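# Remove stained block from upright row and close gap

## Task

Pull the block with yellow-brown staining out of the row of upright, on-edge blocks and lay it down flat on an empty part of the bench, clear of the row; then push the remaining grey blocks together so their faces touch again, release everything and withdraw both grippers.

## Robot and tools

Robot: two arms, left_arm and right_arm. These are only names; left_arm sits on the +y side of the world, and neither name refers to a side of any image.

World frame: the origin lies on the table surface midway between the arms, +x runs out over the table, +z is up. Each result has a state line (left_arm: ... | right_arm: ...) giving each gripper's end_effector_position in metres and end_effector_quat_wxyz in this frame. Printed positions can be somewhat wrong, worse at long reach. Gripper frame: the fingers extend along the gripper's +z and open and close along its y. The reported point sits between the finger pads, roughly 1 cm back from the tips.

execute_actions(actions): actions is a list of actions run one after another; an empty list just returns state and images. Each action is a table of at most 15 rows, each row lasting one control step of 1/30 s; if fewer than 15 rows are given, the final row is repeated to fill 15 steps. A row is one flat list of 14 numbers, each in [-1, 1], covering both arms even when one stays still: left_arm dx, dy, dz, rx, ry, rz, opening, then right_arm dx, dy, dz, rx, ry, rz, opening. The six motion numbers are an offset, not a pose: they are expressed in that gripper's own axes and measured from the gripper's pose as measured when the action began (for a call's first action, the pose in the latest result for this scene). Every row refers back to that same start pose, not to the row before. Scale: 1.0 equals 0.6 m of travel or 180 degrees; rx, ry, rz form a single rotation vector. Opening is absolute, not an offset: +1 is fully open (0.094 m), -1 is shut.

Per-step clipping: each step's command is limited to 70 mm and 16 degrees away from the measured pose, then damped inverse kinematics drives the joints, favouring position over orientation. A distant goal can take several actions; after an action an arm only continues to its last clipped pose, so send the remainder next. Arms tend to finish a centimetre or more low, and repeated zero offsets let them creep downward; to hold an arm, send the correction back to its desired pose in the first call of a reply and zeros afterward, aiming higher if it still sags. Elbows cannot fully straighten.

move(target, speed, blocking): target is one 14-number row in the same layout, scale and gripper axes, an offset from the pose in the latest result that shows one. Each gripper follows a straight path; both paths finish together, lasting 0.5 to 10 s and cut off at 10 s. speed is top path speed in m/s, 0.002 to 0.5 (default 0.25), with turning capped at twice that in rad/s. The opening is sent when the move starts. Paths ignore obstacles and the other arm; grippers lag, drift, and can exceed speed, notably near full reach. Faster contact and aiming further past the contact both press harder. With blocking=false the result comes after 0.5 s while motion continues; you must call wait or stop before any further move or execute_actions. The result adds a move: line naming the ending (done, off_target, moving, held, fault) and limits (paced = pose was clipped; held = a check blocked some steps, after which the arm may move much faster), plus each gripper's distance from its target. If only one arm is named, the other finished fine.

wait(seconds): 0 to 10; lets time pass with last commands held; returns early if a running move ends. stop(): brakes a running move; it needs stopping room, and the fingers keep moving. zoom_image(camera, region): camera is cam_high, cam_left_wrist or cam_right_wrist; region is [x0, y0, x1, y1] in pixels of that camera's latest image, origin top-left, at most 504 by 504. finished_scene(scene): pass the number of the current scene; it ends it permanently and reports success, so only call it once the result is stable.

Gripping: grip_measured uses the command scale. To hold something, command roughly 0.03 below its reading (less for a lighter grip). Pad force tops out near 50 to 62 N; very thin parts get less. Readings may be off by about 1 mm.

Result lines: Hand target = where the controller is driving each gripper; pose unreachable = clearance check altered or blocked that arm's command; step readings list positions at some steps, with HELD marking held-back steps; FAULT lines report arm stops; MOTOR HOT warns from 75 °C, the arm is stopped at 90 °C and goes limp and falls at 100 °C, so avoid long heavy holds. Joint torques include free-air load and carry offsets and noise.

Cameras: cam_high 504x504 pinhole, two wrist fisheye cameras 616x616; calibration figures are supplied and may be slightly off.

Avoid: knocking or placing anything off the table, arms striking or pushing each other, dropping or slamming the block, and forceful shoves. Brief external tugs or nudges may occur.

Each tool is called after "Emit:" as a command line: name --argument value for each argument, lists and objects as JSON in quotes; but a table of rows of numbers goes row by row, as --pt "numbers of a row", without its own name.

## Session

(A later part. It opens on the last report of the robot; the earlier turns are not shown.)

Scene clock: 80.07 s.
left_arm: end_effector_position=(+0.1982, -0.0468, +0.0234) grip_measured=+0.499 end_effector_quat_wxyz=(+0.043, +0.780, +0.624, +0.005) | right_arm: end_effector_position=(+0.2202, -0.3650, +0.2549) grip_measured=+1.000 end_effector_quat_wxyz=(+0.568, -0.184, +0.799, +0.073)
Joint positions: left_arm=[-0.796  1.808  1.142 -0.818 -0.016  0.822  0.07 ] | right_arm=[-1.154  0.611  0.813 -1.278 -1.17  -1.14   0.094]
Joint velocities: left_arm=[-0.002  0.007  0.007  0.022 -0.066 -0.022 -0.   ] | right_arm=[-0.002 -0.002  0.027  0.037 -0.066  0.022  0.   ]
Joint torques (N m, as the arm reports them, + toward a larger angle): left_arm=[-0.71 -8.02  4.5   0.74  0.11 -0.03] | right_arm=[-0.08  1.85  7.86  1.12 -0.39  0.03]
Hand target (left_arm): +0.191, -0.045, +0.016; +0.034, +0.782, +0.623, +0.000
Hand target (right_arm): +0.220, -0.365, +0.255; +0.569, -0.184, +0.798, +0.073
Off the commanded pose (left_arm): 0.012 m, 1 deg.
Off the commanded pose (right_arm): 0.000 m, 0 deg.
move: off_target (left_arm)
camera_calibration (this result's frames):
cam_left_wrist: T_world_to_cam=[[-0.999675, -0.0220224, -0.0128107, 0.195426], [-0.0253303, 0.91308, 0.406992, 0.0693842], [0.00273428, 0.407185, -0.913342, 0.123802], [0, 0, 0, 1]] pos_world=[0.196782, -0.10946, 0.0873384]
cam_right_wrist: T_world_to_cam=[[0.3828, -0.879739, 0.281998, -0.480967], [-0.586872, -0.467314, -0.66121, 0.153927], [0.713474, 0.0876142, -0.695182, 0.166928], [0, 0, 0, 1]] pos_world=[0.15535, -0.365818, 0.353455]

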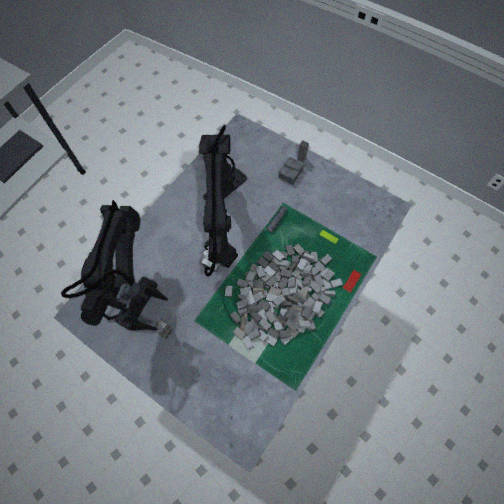

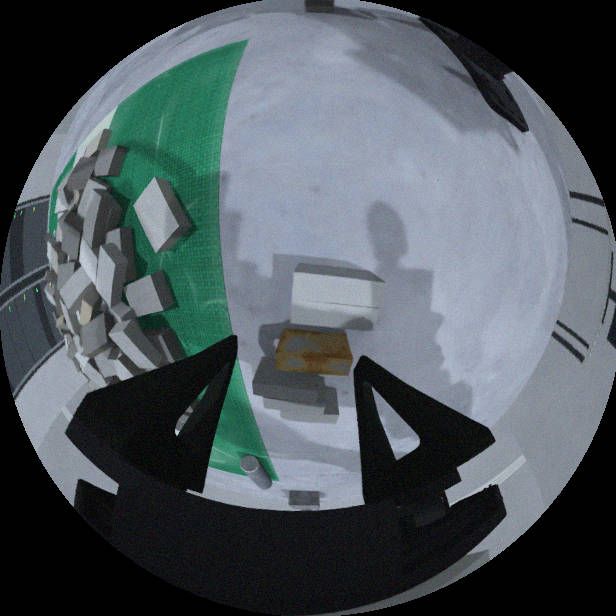

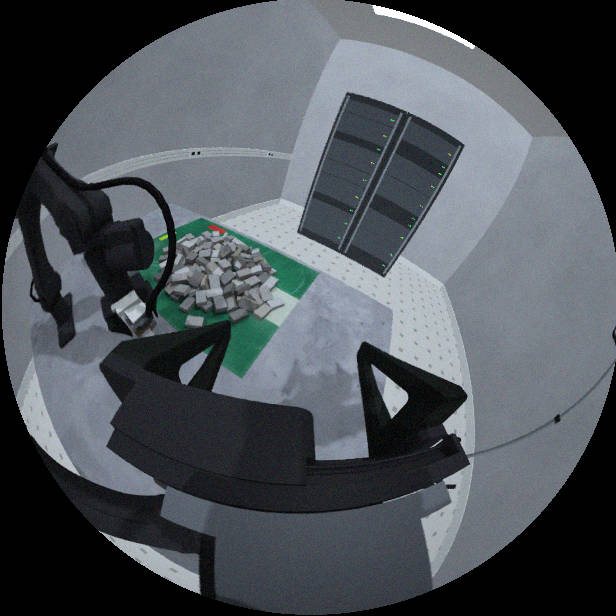

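Emit:
move --target '[-0.008,-0.02,-0.006,0,-0.015,0,0.5,0,0,0,0,0,0,1]' --speed 0.04

Emit:
move --target '[0,0,-0.008,0,0,0,-0.25,0,0,0,0,0,0,1]'

Emit:
move --target '[0,0,-0.13,0,0,0,-0.25,0,0,0,0,0,0,1]' --speed 0.1

Scene clock: 84.30 s.
left_arm: end_effector_position=(+0.1916, -0.0491, +0.0258) grip_measured=+0.499 end_effector_quat_wxyz=(+0.055, +0.779, +0.624, -0.007) | right_arm: end_effector_position=(+0.2202, -0.3652, +0.2546) grip_measured=+1.000 end_effector_quat_wxyz=(+0.568, -0.183, +0.799, +0.072)
Joint positions: left_arm=[-0.806  1.776  1.11  -0.793  0.005  0.81   0.07 ] | right_arm=[-1.154  0.611  0.813 -1.278 -1.169 -1.14   0.094]
Joint velocities: left_arm=[-0.017 -0.002 -0.002 -0.007  0.007  0.037 -0.   ] | right_arm=[-0.007 -0.002 -0.022 -0.066  0.037 -0.037  0.   ]
Joint torques (N m, as the arm reports them, + toward a larger angle): left_arm=[-0.78 -9.87  4.29  0.8   0.11 -0.05] | right_arm=[-0.09  1.84  7.87  1.12 -0.39  0.03]
Hand target (left_arm): +0.186, -0.049, +0.026; +0.058, +0.780, +0.623, -0.013
Hand target (right_arm): +0.220, -0.365, +0.255; +0.568, -0.184, +0.799, +0.073
Off the commanded pose (left_arm): 0.006 m, 1 deg.
Off the commanded pose (right_arm): 0.000 m, 0 deg.
move: done
camera_calibration (this result's frames):
cam_left_wrist: T_world_to_cam=[[-0.999705, -0.0226219, -0.00883301, 0.188611], [-0.0242829, 0.926065, 0.376583, 0.0714634], [-0.000339095, 0.376686, -0.926341, 0.126398], [0, 0, 0, 1]] pos_world=[0.190334, -0.109525, 0.0918415]
cam_right_wrist: T_world_to_cam=[[0.382408, -0.879837, 0.282225, -0.481055], [-0.58824, -0.467364, -0.659958, 0.153596], [0.712558, 0.0863573, -0.696279, 0.166801], [0, 0, 0, 1]] pos_world=[0.155455, -0.365869, 0.353273]

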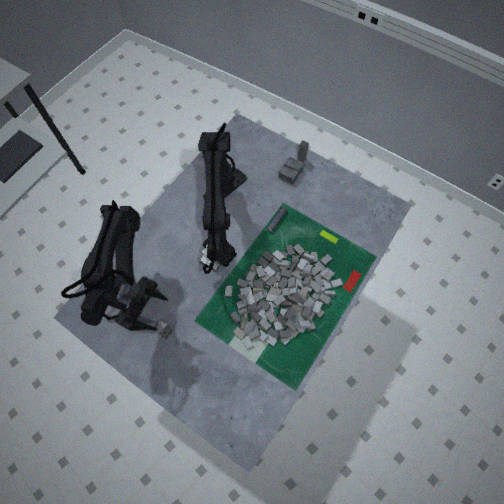

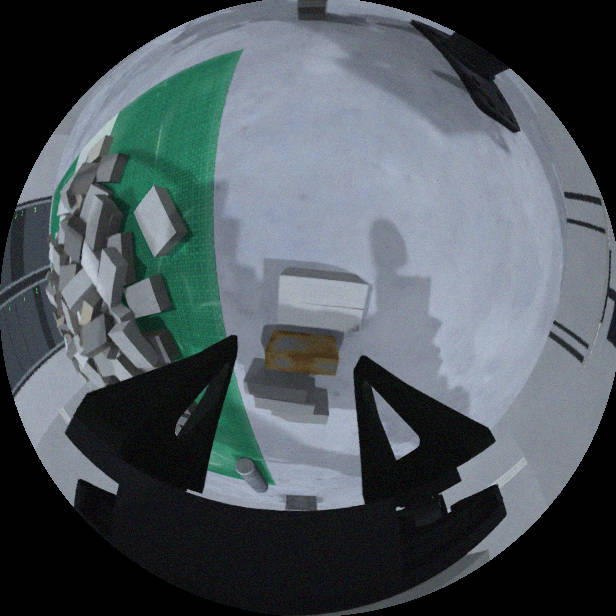

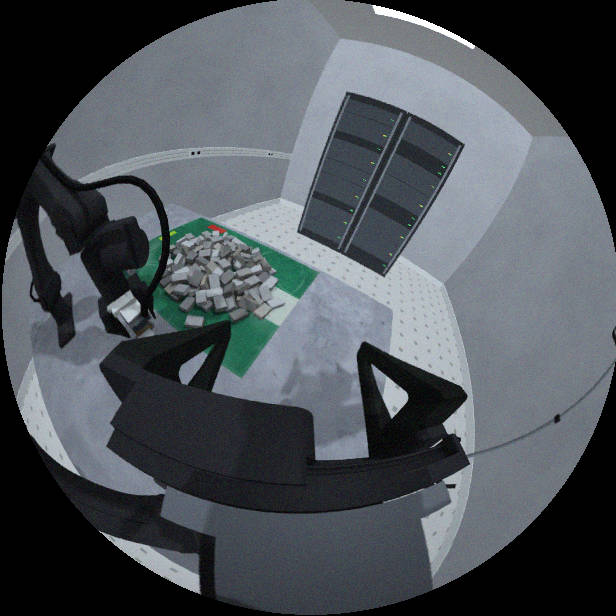

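Scene clock: 85.00 s.
left_arm: end_effector_position=(+0.1915, -0.0489, +0.0258) grip_measured=-0.187 end_effector_quat_wxyz=(+0.055, +0.779, +0.624, -0.007) | right_arm: end_effector_position=(+0.2201, -0.3653, +0.2544) grip_measured=+1.000 end_effector_quat_wxyz=(+0.567, -0.183, +0.800, +0.072)
Joint positions: left_arm=[-0.806  1.776  1.11  -0.794  0.005  0.81   0.038] | right_arm=[-1.154  0.611  0.813 -1.278 -1.167 -1.14   0.094]
Joint velocities: left_arm=[ 0.002 -0.012 -0.022  0.022 -0.066  0.051  0.   ] | right_arm=[-0.007 -0.012 -0.012 -0.066  0.022  0.007  0.   ]
Joint torques (N m, as the arm reports them, + toward a larger angle): left_arm=[ 0.08 -9.21  6.48  0.47  0.03  0.01] | right_arm=[-0.09  1.83  7.87  1.12 -0.39  0.03]
Hand target (left_arm): +0.191, -0.048, +0.031; +0.055, +0.779, +0.624, -0.007
Hand target (right_arm): +0.220, -0.365, +0.255; +0.568, -0.183, +0.799, +0.072
Off the commanded pose (left_arm): 0.005 m, 0 deg.
Off the commanded pose (right_arm): 0.000 m, 0 deg.
move: done
camera_calibration (this result's frames):
cam_left_wrist: T_world_to_cam=[[-0.999709, -0.0226165, -0.00842233, 0.1885], [-0.0241227, 0.925826, 0.37718, 0.071266], [-0.000732861, 0.377273, -0.926102, 0.126417], [0, 0, 0, 1]] pos_world=[0.190257, -0.109411, 0.0917828]
cam_right_wrist: T_world_to_cam=[[0.382094, -0.879915, 0.282407, -0.481125], [-0.589332, -0.467402, -0.658956, 0.153332], [0.711822, 0.0853516, -0.697154, 0.166699], [0, 0, 0, 1]] pos_world=[0.155539, -0.36591, 0.353127]

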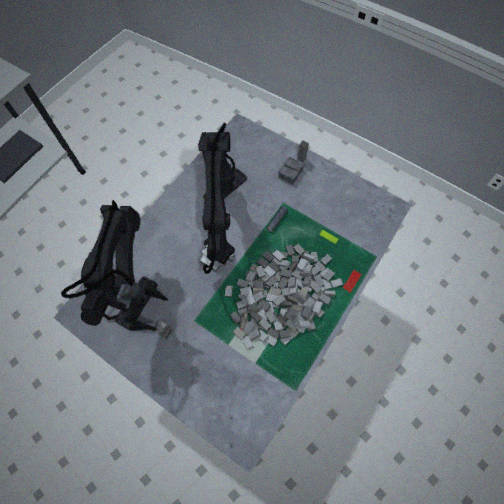

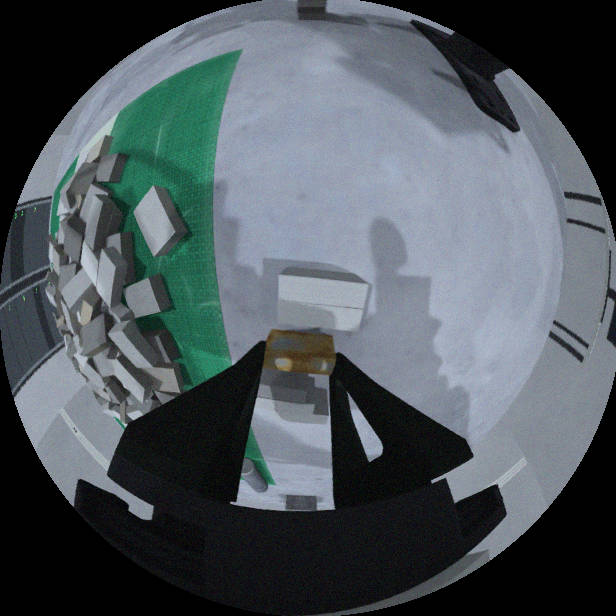

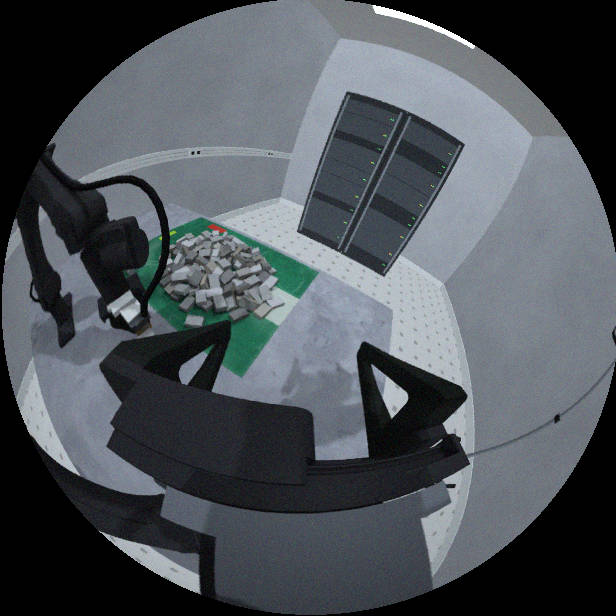

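Scene clock: 86.37 s.
left_arm: end_effector_position=(+0.1836, -0.0372, +0.0902) grip_measured=-0.187 end_effector_quat_wxyz=(+0.042, +0.780, +0.625, -0.006) | right_arm: end_effector_position=(+0.2201, -0.3655, +0.2542) grip_measured=+1.000 end_effector_quat_wxyz=(+0.567, -0.183, +0.800, +0.072)
Joint positions: left_arm=[-0.806  1.675  1.262 -1.074  0.005  0.81   0.038] | right_arm=[-1.154  0.611  0.813 -1.278 -1.165 -1.14   0.094]
Joint velocities: left_arm=[ 0.007  0.007  0.002 -0.022 -0.037 -0.051 -0.   ] | right_arm=[-0.002 -0.007 -0.007 -0.022  0.007  0.066  0.   ]
Joint torques (N m, as the arm reports them, + toward a larger angle): left_arm=[ 0.38 -9.09  8.15  0.44  0.03  0.05] | right_arm=[-0.09  1.84  7.86  1.12 -0.39  0.03]
Hand target (left_arm): +0.187, -0.040, +0.103; +0.055, +0.779, +0.624, -0.007
Hand target (right_arm): +0.220, -0.365, +0.254; +0.567, -0.183, +0.800, +0.072
Off the commanded pose (left_arm): 0.014 m, 2 deg.
Off the commanded pose (right_arm): 0.000 m, 0 deg.
move: off_target (left_arm)
camera_calibration (this result's frames):
cam_left_wrist: T_world_to_cam=[[-0.999727, -0.0225891, 0.00595273, 0.180184], [-0.0183557, 0.917232, 0.397931, 0.0327513], [-0.0144489, 0.397713, -0.917396, 0.184094], [0, 0, 0, 1]] pos_world=[0.183396, -0.0991868, 0.154782]
cam_right_wrist: T_world_to_cam=[[0.381781, -0.879992, 0.282589, -0.481196], [-0.590424, -0.467439, -0.657951, 0.153068], [0.711086, 0.0843459, -0.698028, 0.166596], [0, 0, 0, 1]] pos_world=[0.155623, -0.36595, 0.352981]

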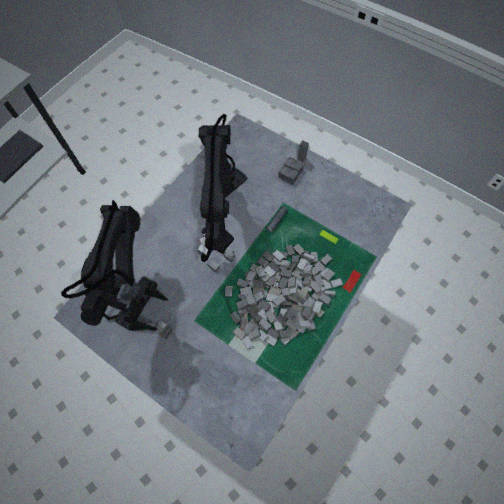

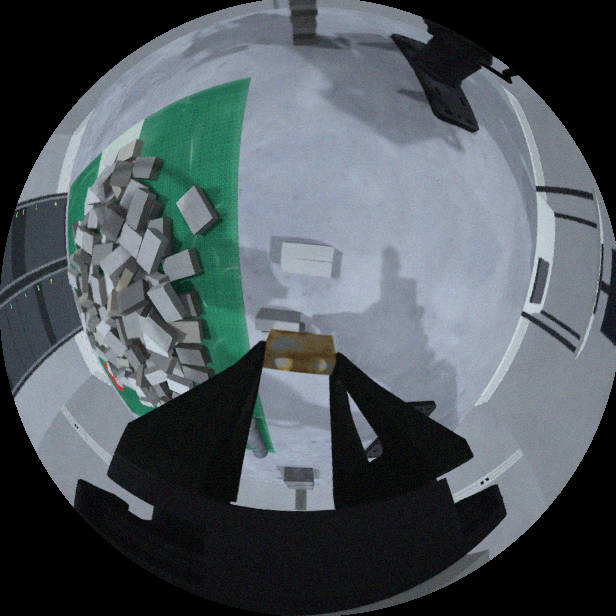

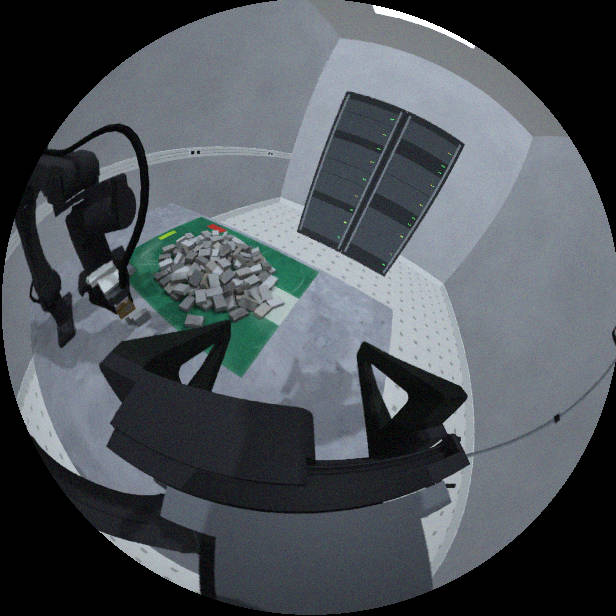

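Emit:
move --target '[0.2,0,0,0,-0.42,0,-0.25,0,0,0,0,0,0,1]' --speed 0.2

Scene clock: 97.03 s.
left_arm: end_effector_position=(+0.2108, +0.0727, +0.0788) grip_measured=-0.187 end_effector_quat_wxyz=(+0.412, +0.611, +0.528, -0.421) | right_arm: end_effector_position=(+0.2201, -0.3657, +0.2539) grip_measured=+1.000 end_effector_quat_wxyz=(+0.566, -0.183, +0.801, +0.071)
Joint positions: left_arm=[ 0.244  1.772  0.734 -0.974  1.226  2.099  0.038] | right_arm=[-1.154  0.611  0.813 -1.278 -1.164 -1.14   0.094]
Joint velocities: left_arm=[ 0.007  0.002 -0.002 -0.066 -0.022  0.007 -0.001] | right_arm=[ 0.002  0.007 -0.022  0.007  0.037 -0.007  0.   ]
Joint torques (N m, as the arm reports them, + toward a larger angle): left_arm=[ 0.62 -5.79  2.4  -0.57  0.76  0.07] | right_arm=[-0.09  1.83  7.87  1.12 -0.38  0.03]
Hand target (left_arm): +0.205, +0.072, +0.081; +0.417, +0.589, +0.536, -0.438
Hand target (right_arm): +0.220, -0.366, +0.254; +0.567, -0.183, +0.800, +0.072
Off the commanded pose (left_arm): 0.008 m, 10 deg.
Off the commanded pose (right_arm): 0.000 m, 0 deg.
joint sent to its limit (left arm) — the command would take joint 6 (wrist roll) past its upper limit, so that joint was sent only as far as its limit.
move: off_target (left_arm)
camera_calibration (this result's frames):
cam_left_wrist: T_world_to_cam=[[-0.979872, 0.071195, 0.1865, 0.18471], [-0.0794412, 0.718014, -0.69148, 0.0501142], [-0.18314, -0.692378, -0.697906, 0.227874], [0, 0, 0, 1]] pos_world=[0.226706, 0.108642, 0.159239]
cam_right_wrist: T_world_to_cam=[[0.38139, -0.880089, 0.282818, -0.481284], [-0.591787, -0.467483, -0.656695, 0.152739], [0.710162, 0.0830887, -0.699118, 0.166467], [0, 0, 0, 1]] pos_world=[0.155727, -0.366002, 0.352799]

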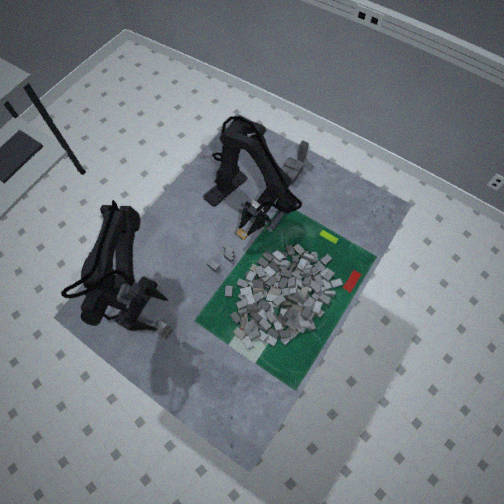

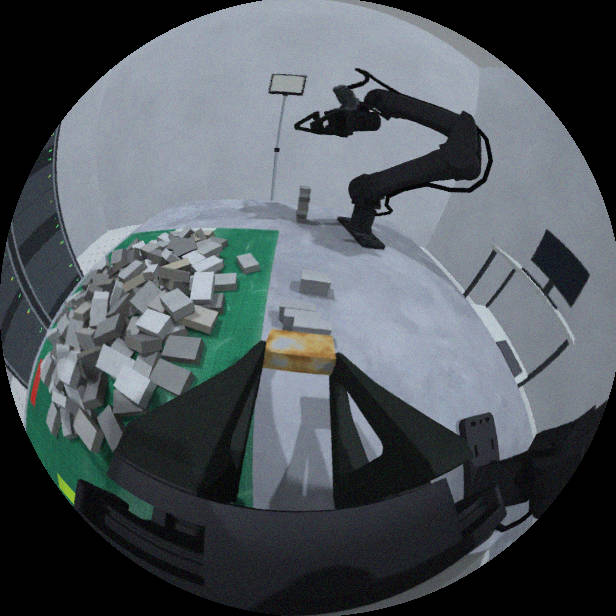

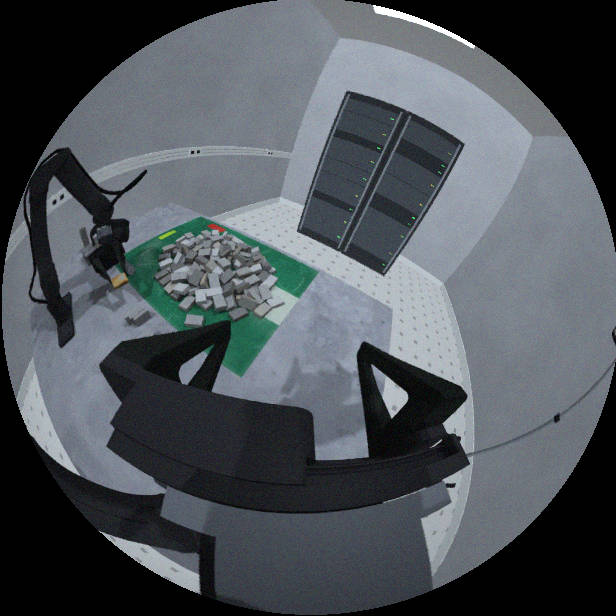

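Emit:
move --target '[0.097,-0.056,0.035,0,0,0,-0.25,0,0,0,0,0,0,1]' --speed 0.08

Scene clock: 102.33 s.
left_arm: end_effector_position=(+0.2004, +0.0738, +0.0192) grip_measured=-0.187 end_effector_quat_wxyz=(+0.424, +0.641, +0.511, -0.385) | right_arm: end_effector_position=(+0.2201, -0.3659, +0.2537) grip_measured=+1.000 end_effector_quat_wxyz=(+0.566, -0.183, +0.801, +0.071)
Joint positions: left_arm=[ 0.244  1.908  0.598 -0.606  1.197  2.1    0.038] | right_arm=[-1.154  0.611  0.813 -1.278 -1.162 -1.14   0.094]
Joint velocities: left_arm=[-0.007  0.002 -0.017  0.007  0.007 -0.037 -0.   ] | right_arm=[ 0.007 -0.017 -0.012 -0.037  0.037  0.037  0.   ]
Joint torques (N m, as the arm reports them, + toward a larger angle): left_arm=[ 0.72 -3.79  0.2  -0.49  0.73  0.05] | right_arm=[-0.09  1.84  7.86  1.13 -0.39  0.03]
Hand target (left_arm): +0.182, +0.072, +0.016; +0.412, +0.611, +0.530, -0.419
Hand target (right_arm): +0.220, -0.366, +0.254; +0.566, -0.183, +0.801, +0.071
Off the commanded pose (left_arm): 0.020 m, 6 deg.
Off the commanded pose (right_arm): 0.000 m, 0 deg.
joint sent to its limit (left arm) — the command would take joint 6 (wrist roll) past its upper limit, so that joint was sent only as far as its limit.
move: off_target (left_arm)
camera_calibration (this result's frames):
cam_left_wrist: T_world_to_cam=[[-0.992513, 0.0779819, 0.0940089, 0.189327], [-0.00533422, 0.741257, -0.671201, -0.00964272], [-0.122026, -0.666676, -0.73529, 0.171728], [0, 0, 0, 1]] pos_world=[0.208813, 0.106871, 0.102]
cam_right_wrist: T_world_to_cam=[[0.381077, -0.880165, 0.283001, -0.481355], [-0.592876, -0.467516, -0.655688, 0.152475], [0.709421, 0.0820828, -0.699989, 0.166363], [0, 0, 0, 1]] pos_world=[0.15581, -0.366043, 0.352653]

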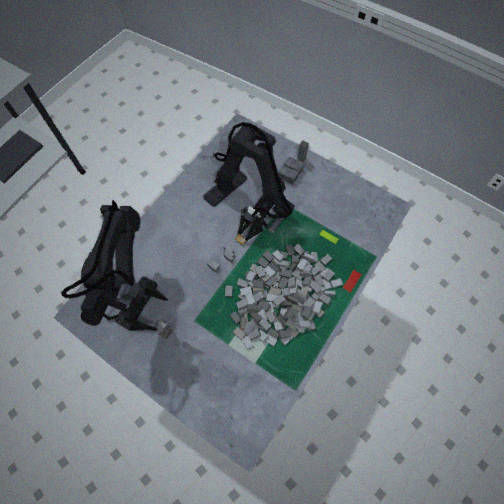

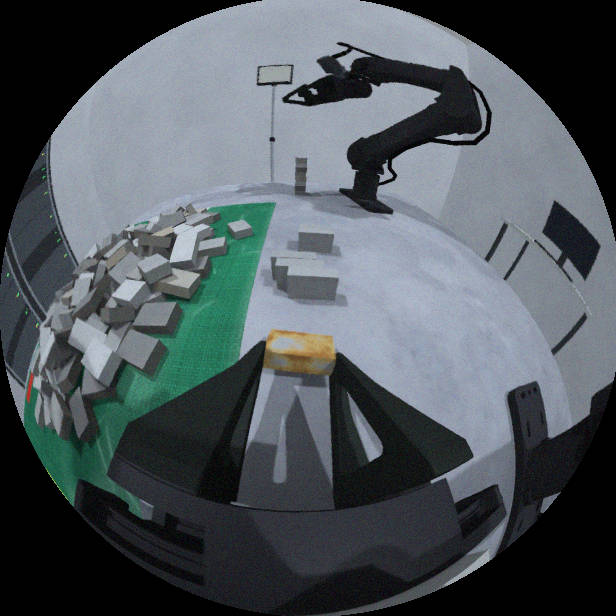

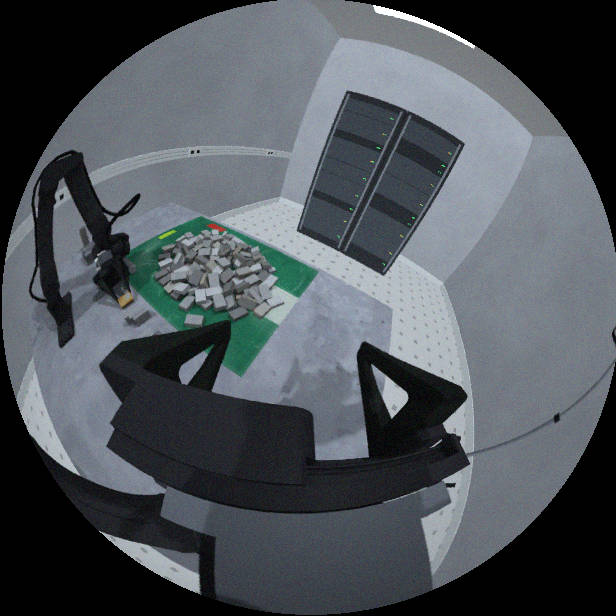

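Emit:
move --target '[0.018,0,0,0,0,0,-0.25,0,0,0,0,0,0,1]' --speed 0.04

Emit:
move --target '[0,0,0,0,0,0,0.6,0,0,0,0,0,0,1]'

Emit:
move --target '[-0.12,0,-0.08,0,0.1,0,1,0,0,0,0,0,0,1]' --speed 0.15

Scene clock: 107.50 s.
left_arm: end_effector_position=(+0.2027, +0.0741, +0.0171) grip_measured=-0.187 end_effector_quat_wxyz=(+0.428, +0.645, +0.508, -0.378) | right_arm: end_effector_position=(+0.2200, -0.3660, +0.2534) grip_measured=+1.000 end_effector_quat_wxyz=(+0.565, -0.183, +0.801, +0.070)
Joint positions: left_arm=[ 0.244  1.913  0.598 -0.583  1.195  2.1    0.038] | right_arm=[-1.154  0.611  0.813 -1.278 -1.161 -1.14   0.094]
Joint velocities: left_arm=[-0.027 -0.012 -0.017  0.022 -0.037 -0.066  0.   ] | right_arm=[-0.012 -0.012  0.002 -0.051 -0.037  0.037  0.   ]
Joint torques (N m, as the arm reports them, + toward a larger angle): left_arm=[ 1.1  -3.83  2.97 -0.01  0.45  0.06] | right_arm=[-0.09  1.83  7.87  1.13 -0.38  0.03]
Hand target (left_arm): +0.202, +0.077, +0.010; +0.424, +0.640, +0.516, -0.381
Hand target (right_arm): +0.220, -0.366, +0.254; +0.566, -0.183, +0.801, +0.071
Off the commanded pose (left_arm): 0.009 m, 1 deg.
Off the commanded pose (right_arm): 0.000 m, 0 deg.
joint sent to its limit (left arm) — the command would take joint 6 (wrist roll) past its upper limit, so that joint was sent only as far as its limit.
move: done
camera_calibration (this result's frames):
cam_left_wrist: T_world_to_cam=[[-0.993949, 0.0783492, 0.0769821, 0.192306], [0.00677929, 0.743278, -0.668948, -0.0139079], [-0.109631, -0.664378, -0.739312, 0.168019], [0, 0, 0, 1]] pos_world=[0.209657, 0.106899, 0.100111]
cam_right_wrist: T_world_to_cam=[[0.380764, -0.880242, 0.283185, -0.481425], [-0.593964, -0.467548, -0.65468, 0.152212], [0.708679, 0.0810768, -0.700857, 0.166259], [0, 0, 0, 1]] pos_world=[0.155893, -0.366084, 0.352506]

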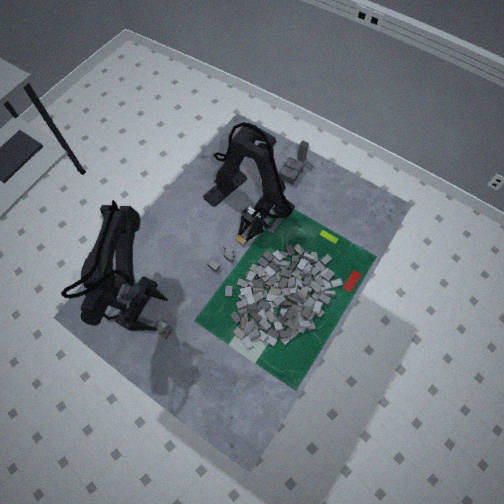

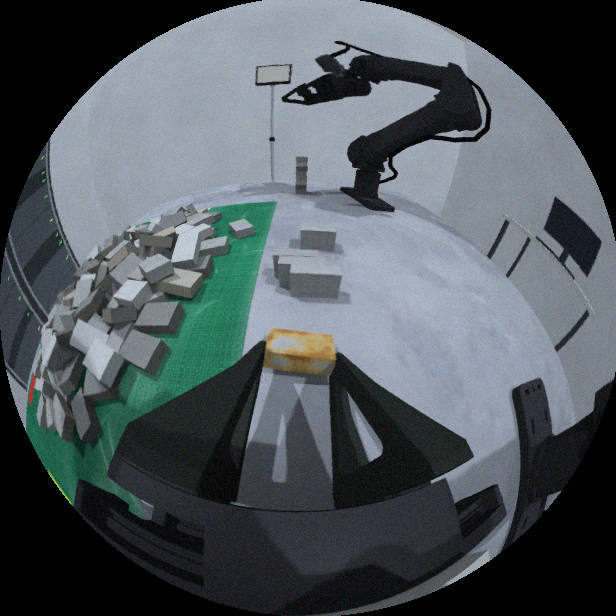

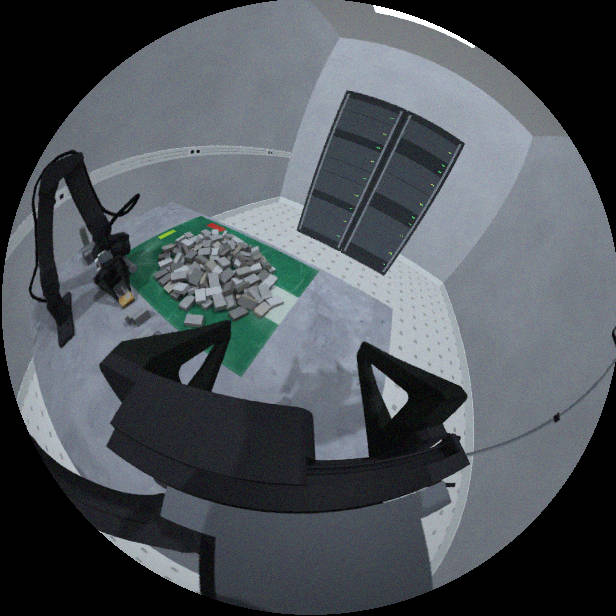

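Scene clock: 108.00 s.
left_arm: end_effector_position=(+0.2041, +0.0731, +0.0199) grip_measured=+0.598 end_effector_quat_wxyz=(+0.434, +0.640, +0.507, -0.381) | right_arm: end_effector_position=(+0.2200, -0.3662, +0.2532) grip_measured=+1.000 end_effector_quat_wxyz=(+0.565, -0.183, +0.802, +0.070)
Joint positions: left_arm=[ 0.244  1.912  0.598 -0.581  1.212  2.097  0.075] | right_arm=[-1.154  0.611  0.813 -1.278 -1.159 -1.14   0.094]
Joint velocities: left_arm=[-0.012  0.012  0.007  0.007  0.051  0.037 -0.   ] | right_arm=[-0.012  0.002 -0.007 -0.051 -0.022 -0.007  0.   ]
Joint torques (N m, as the arm reports them, + toward a larger angle): left_arm=[-0.01 -6.55  3.04 -0.18  0.36  0.05] | right_arm=[-0.08  1.84  7.87  1.13 -0.39  0.03]
Hand target (left_arm): +0.203, +0.074, +0.017; +0.428, +0.645, +0.508, -0.378
Hand target (right_arm): +0.220, -0.366, +0.253; +0.565, -0.183, +0.801, +0.070
Off the commanded pose (left_arm): 0.003 m, 1 deg.
Off the commanded pose (right_arm): 0.000 m, 0 deg.
move: done
camera_calibration (this result's frames):
cam_left_wrist: T_world_to_cam=[[-0.994537, 0.0727924, 0.074819, 0.194124], [0.00242295, 0.732652, -0.680599, -0.00940281], [-0.104359, -0.6767, -0.728825, 0.169187], [0, 0, 0, 1]] pos_world=[0.210743, 0.107247, 0.102384]
cam_right_wrist: T_world_to_cam=[[0.380451, -0.880317, 0.283369, -0.481496], [-0.595051, -0.467579, -0.65367, 0.151948], [0.707934, 0.0800708, -0.701725, 0.166155], [0, 0, 0, 1]] pos_world=[0.155976, -0.366126, 0.35236]

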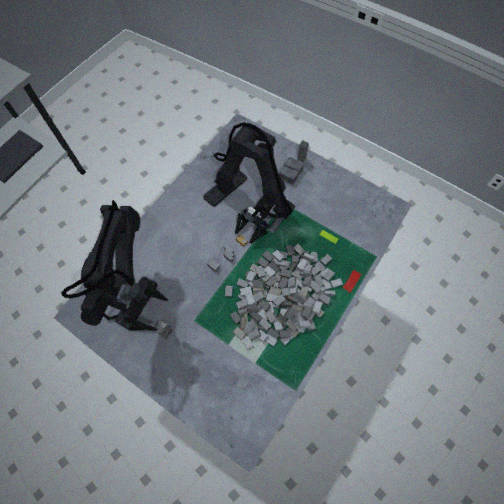

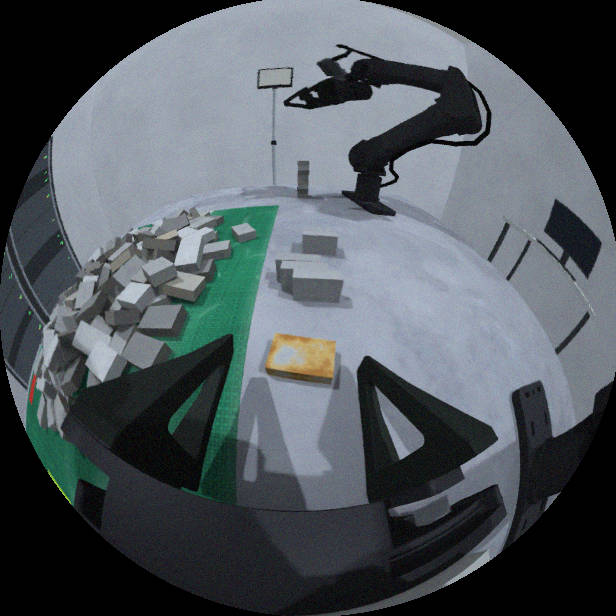

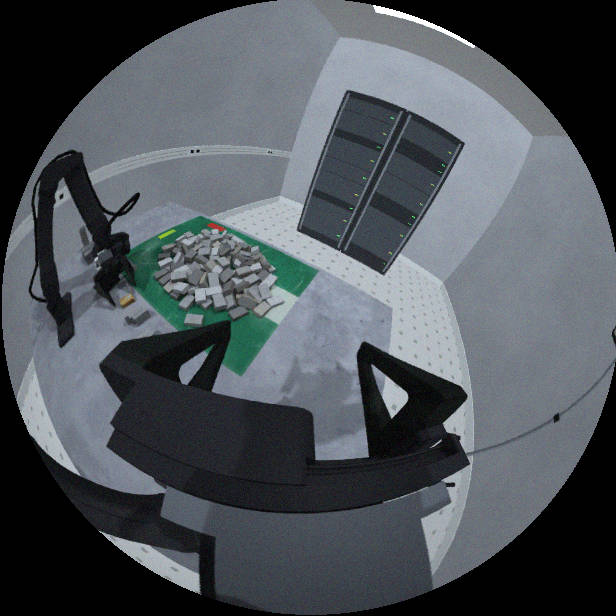

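Scene clock: 109.67 s.
left_arm: end_effector_position=(+0.1885, +0.0974, +0.0922) grip_measured=+1.000 end_effector_quat_wxyz=(+0.346, +0.690, +0.571, -0.278) | right_arm: end_effector_position=(+0.2200, -0.3664, +0.2529) grip_measured=+1.000 end_effector_quat_wxyz=(+0.564, -0.182, +0.802, +0.069)
Joint positions: left_arm=[ 0.244  1.326  0.658 -0.977  0.917  1.865  0.094] | right_arm=[-1.154  0.611  0.813 -1.278 -1.157 -1.14   0.094]
Joint velocities: left_arm=[-0.012 -0.002  0.007 -0.095 -0.037 -0.022  0.   ] | right_arm=[ 0.007 -0.002 -0.002 -0.037  0.051  0.037  0.   ]
Joint torques (N m, as the arm reports them, + toward a larger angle): left_arm=[-0.32 -4.5   7.27  0.02  0.48 -0.03] | right_arm=[-0.08  1.84  7.87  1.12 -0.38  0.03]
Hand target (left_arm): +0.191, +0.097, +0.100; +0.349, +0.691, +0.569, -0.276
Hand target (right_arm): +0.220, -0.366, +0.253; +0.565, -0.183, +0.802, +0.070
Off the commanded pose (left_arm): 0.011 m, 1 deg.
Off the commanded pose (right_arm): 0.000 m, 0 deg.
move: off_target (left_arm)
camera_calibration (this result's frames):
cam_left_wrist: T_world_to_cam=[[-0.998061, -0.00142299, 0.0622334, 0.18055], [-0.0277023, 0.90544, -0.423569, -0.012852], [-0.0557459, -0.424472, -0.903724, 0.219096], [0, 0, 0, 1]] pos_world=[0.192057, 0.104894, 0.181322]
cam_right_wrist: T_world_to_cam=[[0.380061, -0.880412, 0.2836, -0.481584], [-0.596408, -0.467615, -0.652406, 0.15162], [0.707002, 0.0788131, -0.702807, 0.166024], [0, 0, 0, 1]] pos_world=[0.156079, -0.366178, 0.352177]

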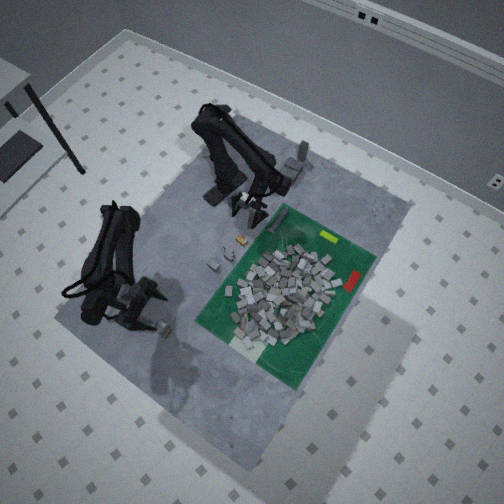

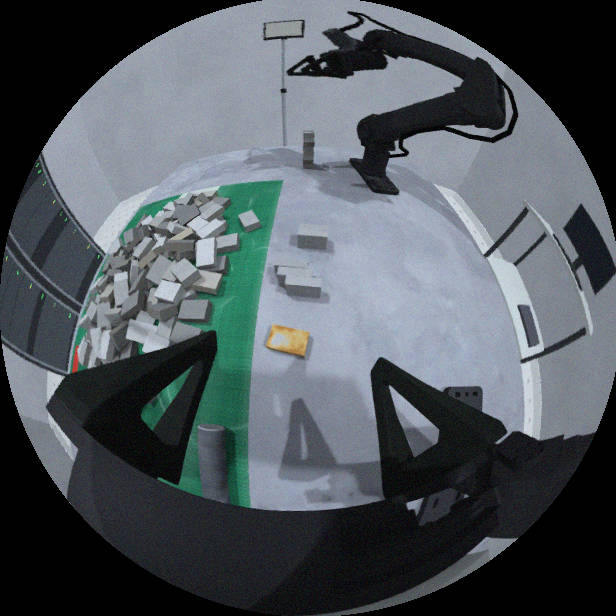

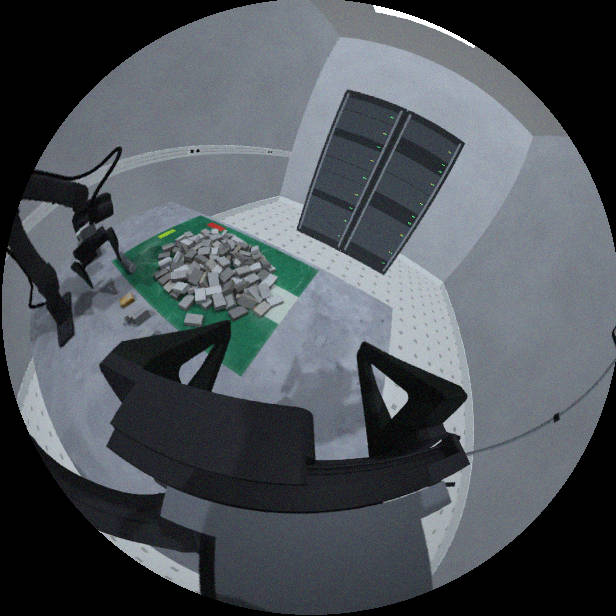

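Emit:
move --target '[-0.172,0.022,0.215,0.063,0.286,0.009,1,0,0,0,0,0,0,1]' --speed 0.2

Scene clock: 119.67 s.
left_arm: end_effector_position=(+0.1877, -0.0591, +0.0943) grip_measured=+1.000 end_effector_quat_wxyz=(-0.003, +0.782, +0.624, +0.014) | right_arm: end_effector_position=(+0.2199, -0.3665, +0.2527) grip_measured=+1.000 end_effector_quat_wxyz=(+0.564, -0.182, +0.803, +0.069)
Joint positions: left_arm=[-0.848  1.837  1.475 -1.218 -0.026  0.773  0.094] | right_arm=[-1.154  0.611  0.813 -1.278 -1.156 -1.14   0.094]
Joint velocities: left_arm=[ 0.002  0.002  0.027 -0.037 -0.037  0.022  0.   ] | right_arm=[ 0.002 -0.002  0.017 -0.022 -0.022 -0.022  0.   ]
Joint torques (N m, as the arm reports them, + toward a larger angle): left_arm=[-0.4  -8.35  8.06  0.24 -0.04 -0.05] | right_arm=[-0.09  1.84  7.86  1.13 -0.38  0.03]
Hand target (left_arm): +0.189, -0.062, +0.098; -0.005, +0.781, +0.624, +0.017
Hand target (right_arm): +0.220, -0.366, +0.253; +0.564, -0.183, +0.802, +0.070
Off the commanded pose (left_arm): 0.010 m, 2 deg.
Off the commanded pose (right_arm): 0.000 m, 0 deg.
move: done
camera_calibration (this result's frames):
cam_left_wrist: T_world_to_cam=[[-0.999354, -0.020843, 0.0292827, 0.181606], [-0.00411941, 0.875745, 0.482757, 0.0381187], [-0.0357063, 0.482324, -0.875265, 0.201651], [0, 0, 0, 1]] pos_world=[0.188846, -0.126858, 0.152778]
cam_right_wrist: T_world_to_cam=[[0.379749, -0.880487, 0.283785, -0.481655], [-0.597492, -0.467642, -0.651394, 0.151357], [0.706254, 0.0778069, -0.70367, 0.165919], [0, 0, 0, 1]] pos_world=[0.156162, -0.36622, 0.352031]

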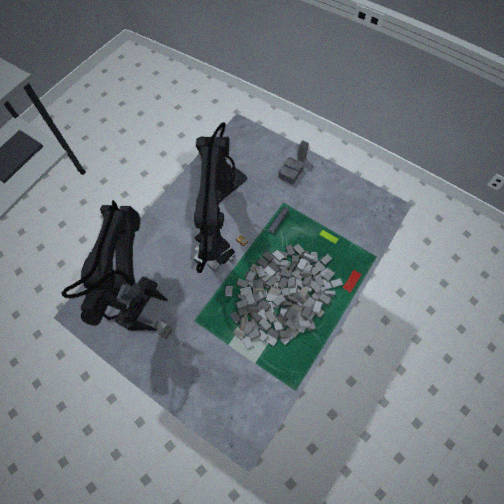

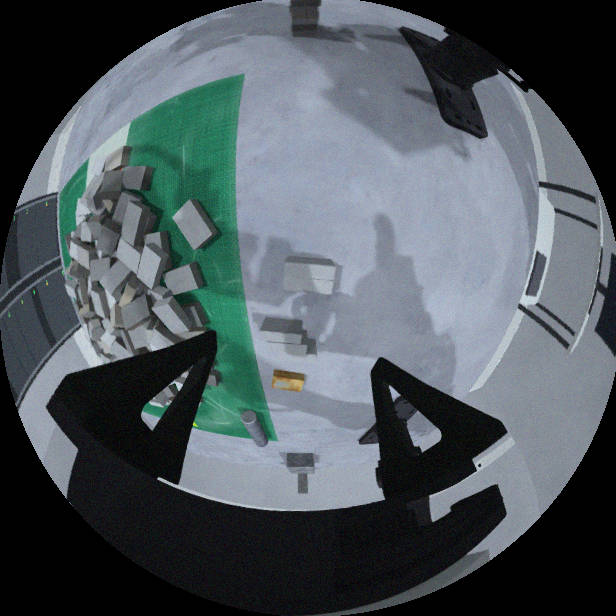

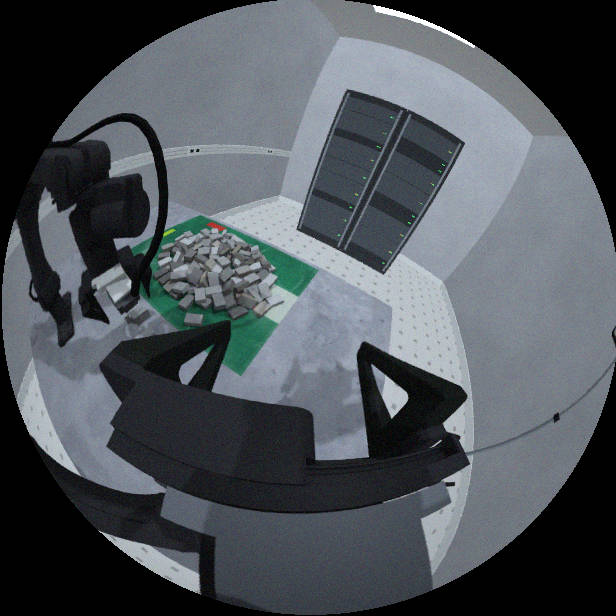

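Emit:
zoom_image --camera "cam_left_wrist" --region '[240,240,380,400]'

Region (240, 240, 380, 400) of cam_left_wrist's 616x616 image, scaled by 3.150, with more detail than that image has; it fills the left 441 columns of this view, and the rest is white.

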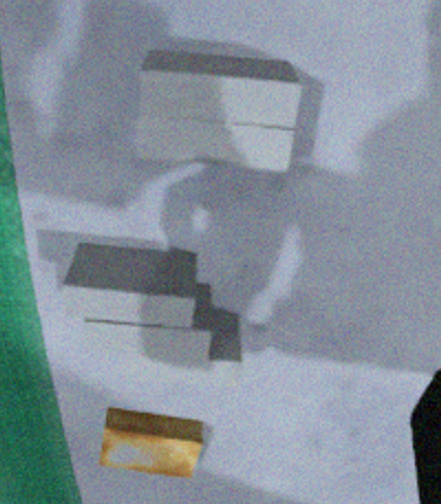

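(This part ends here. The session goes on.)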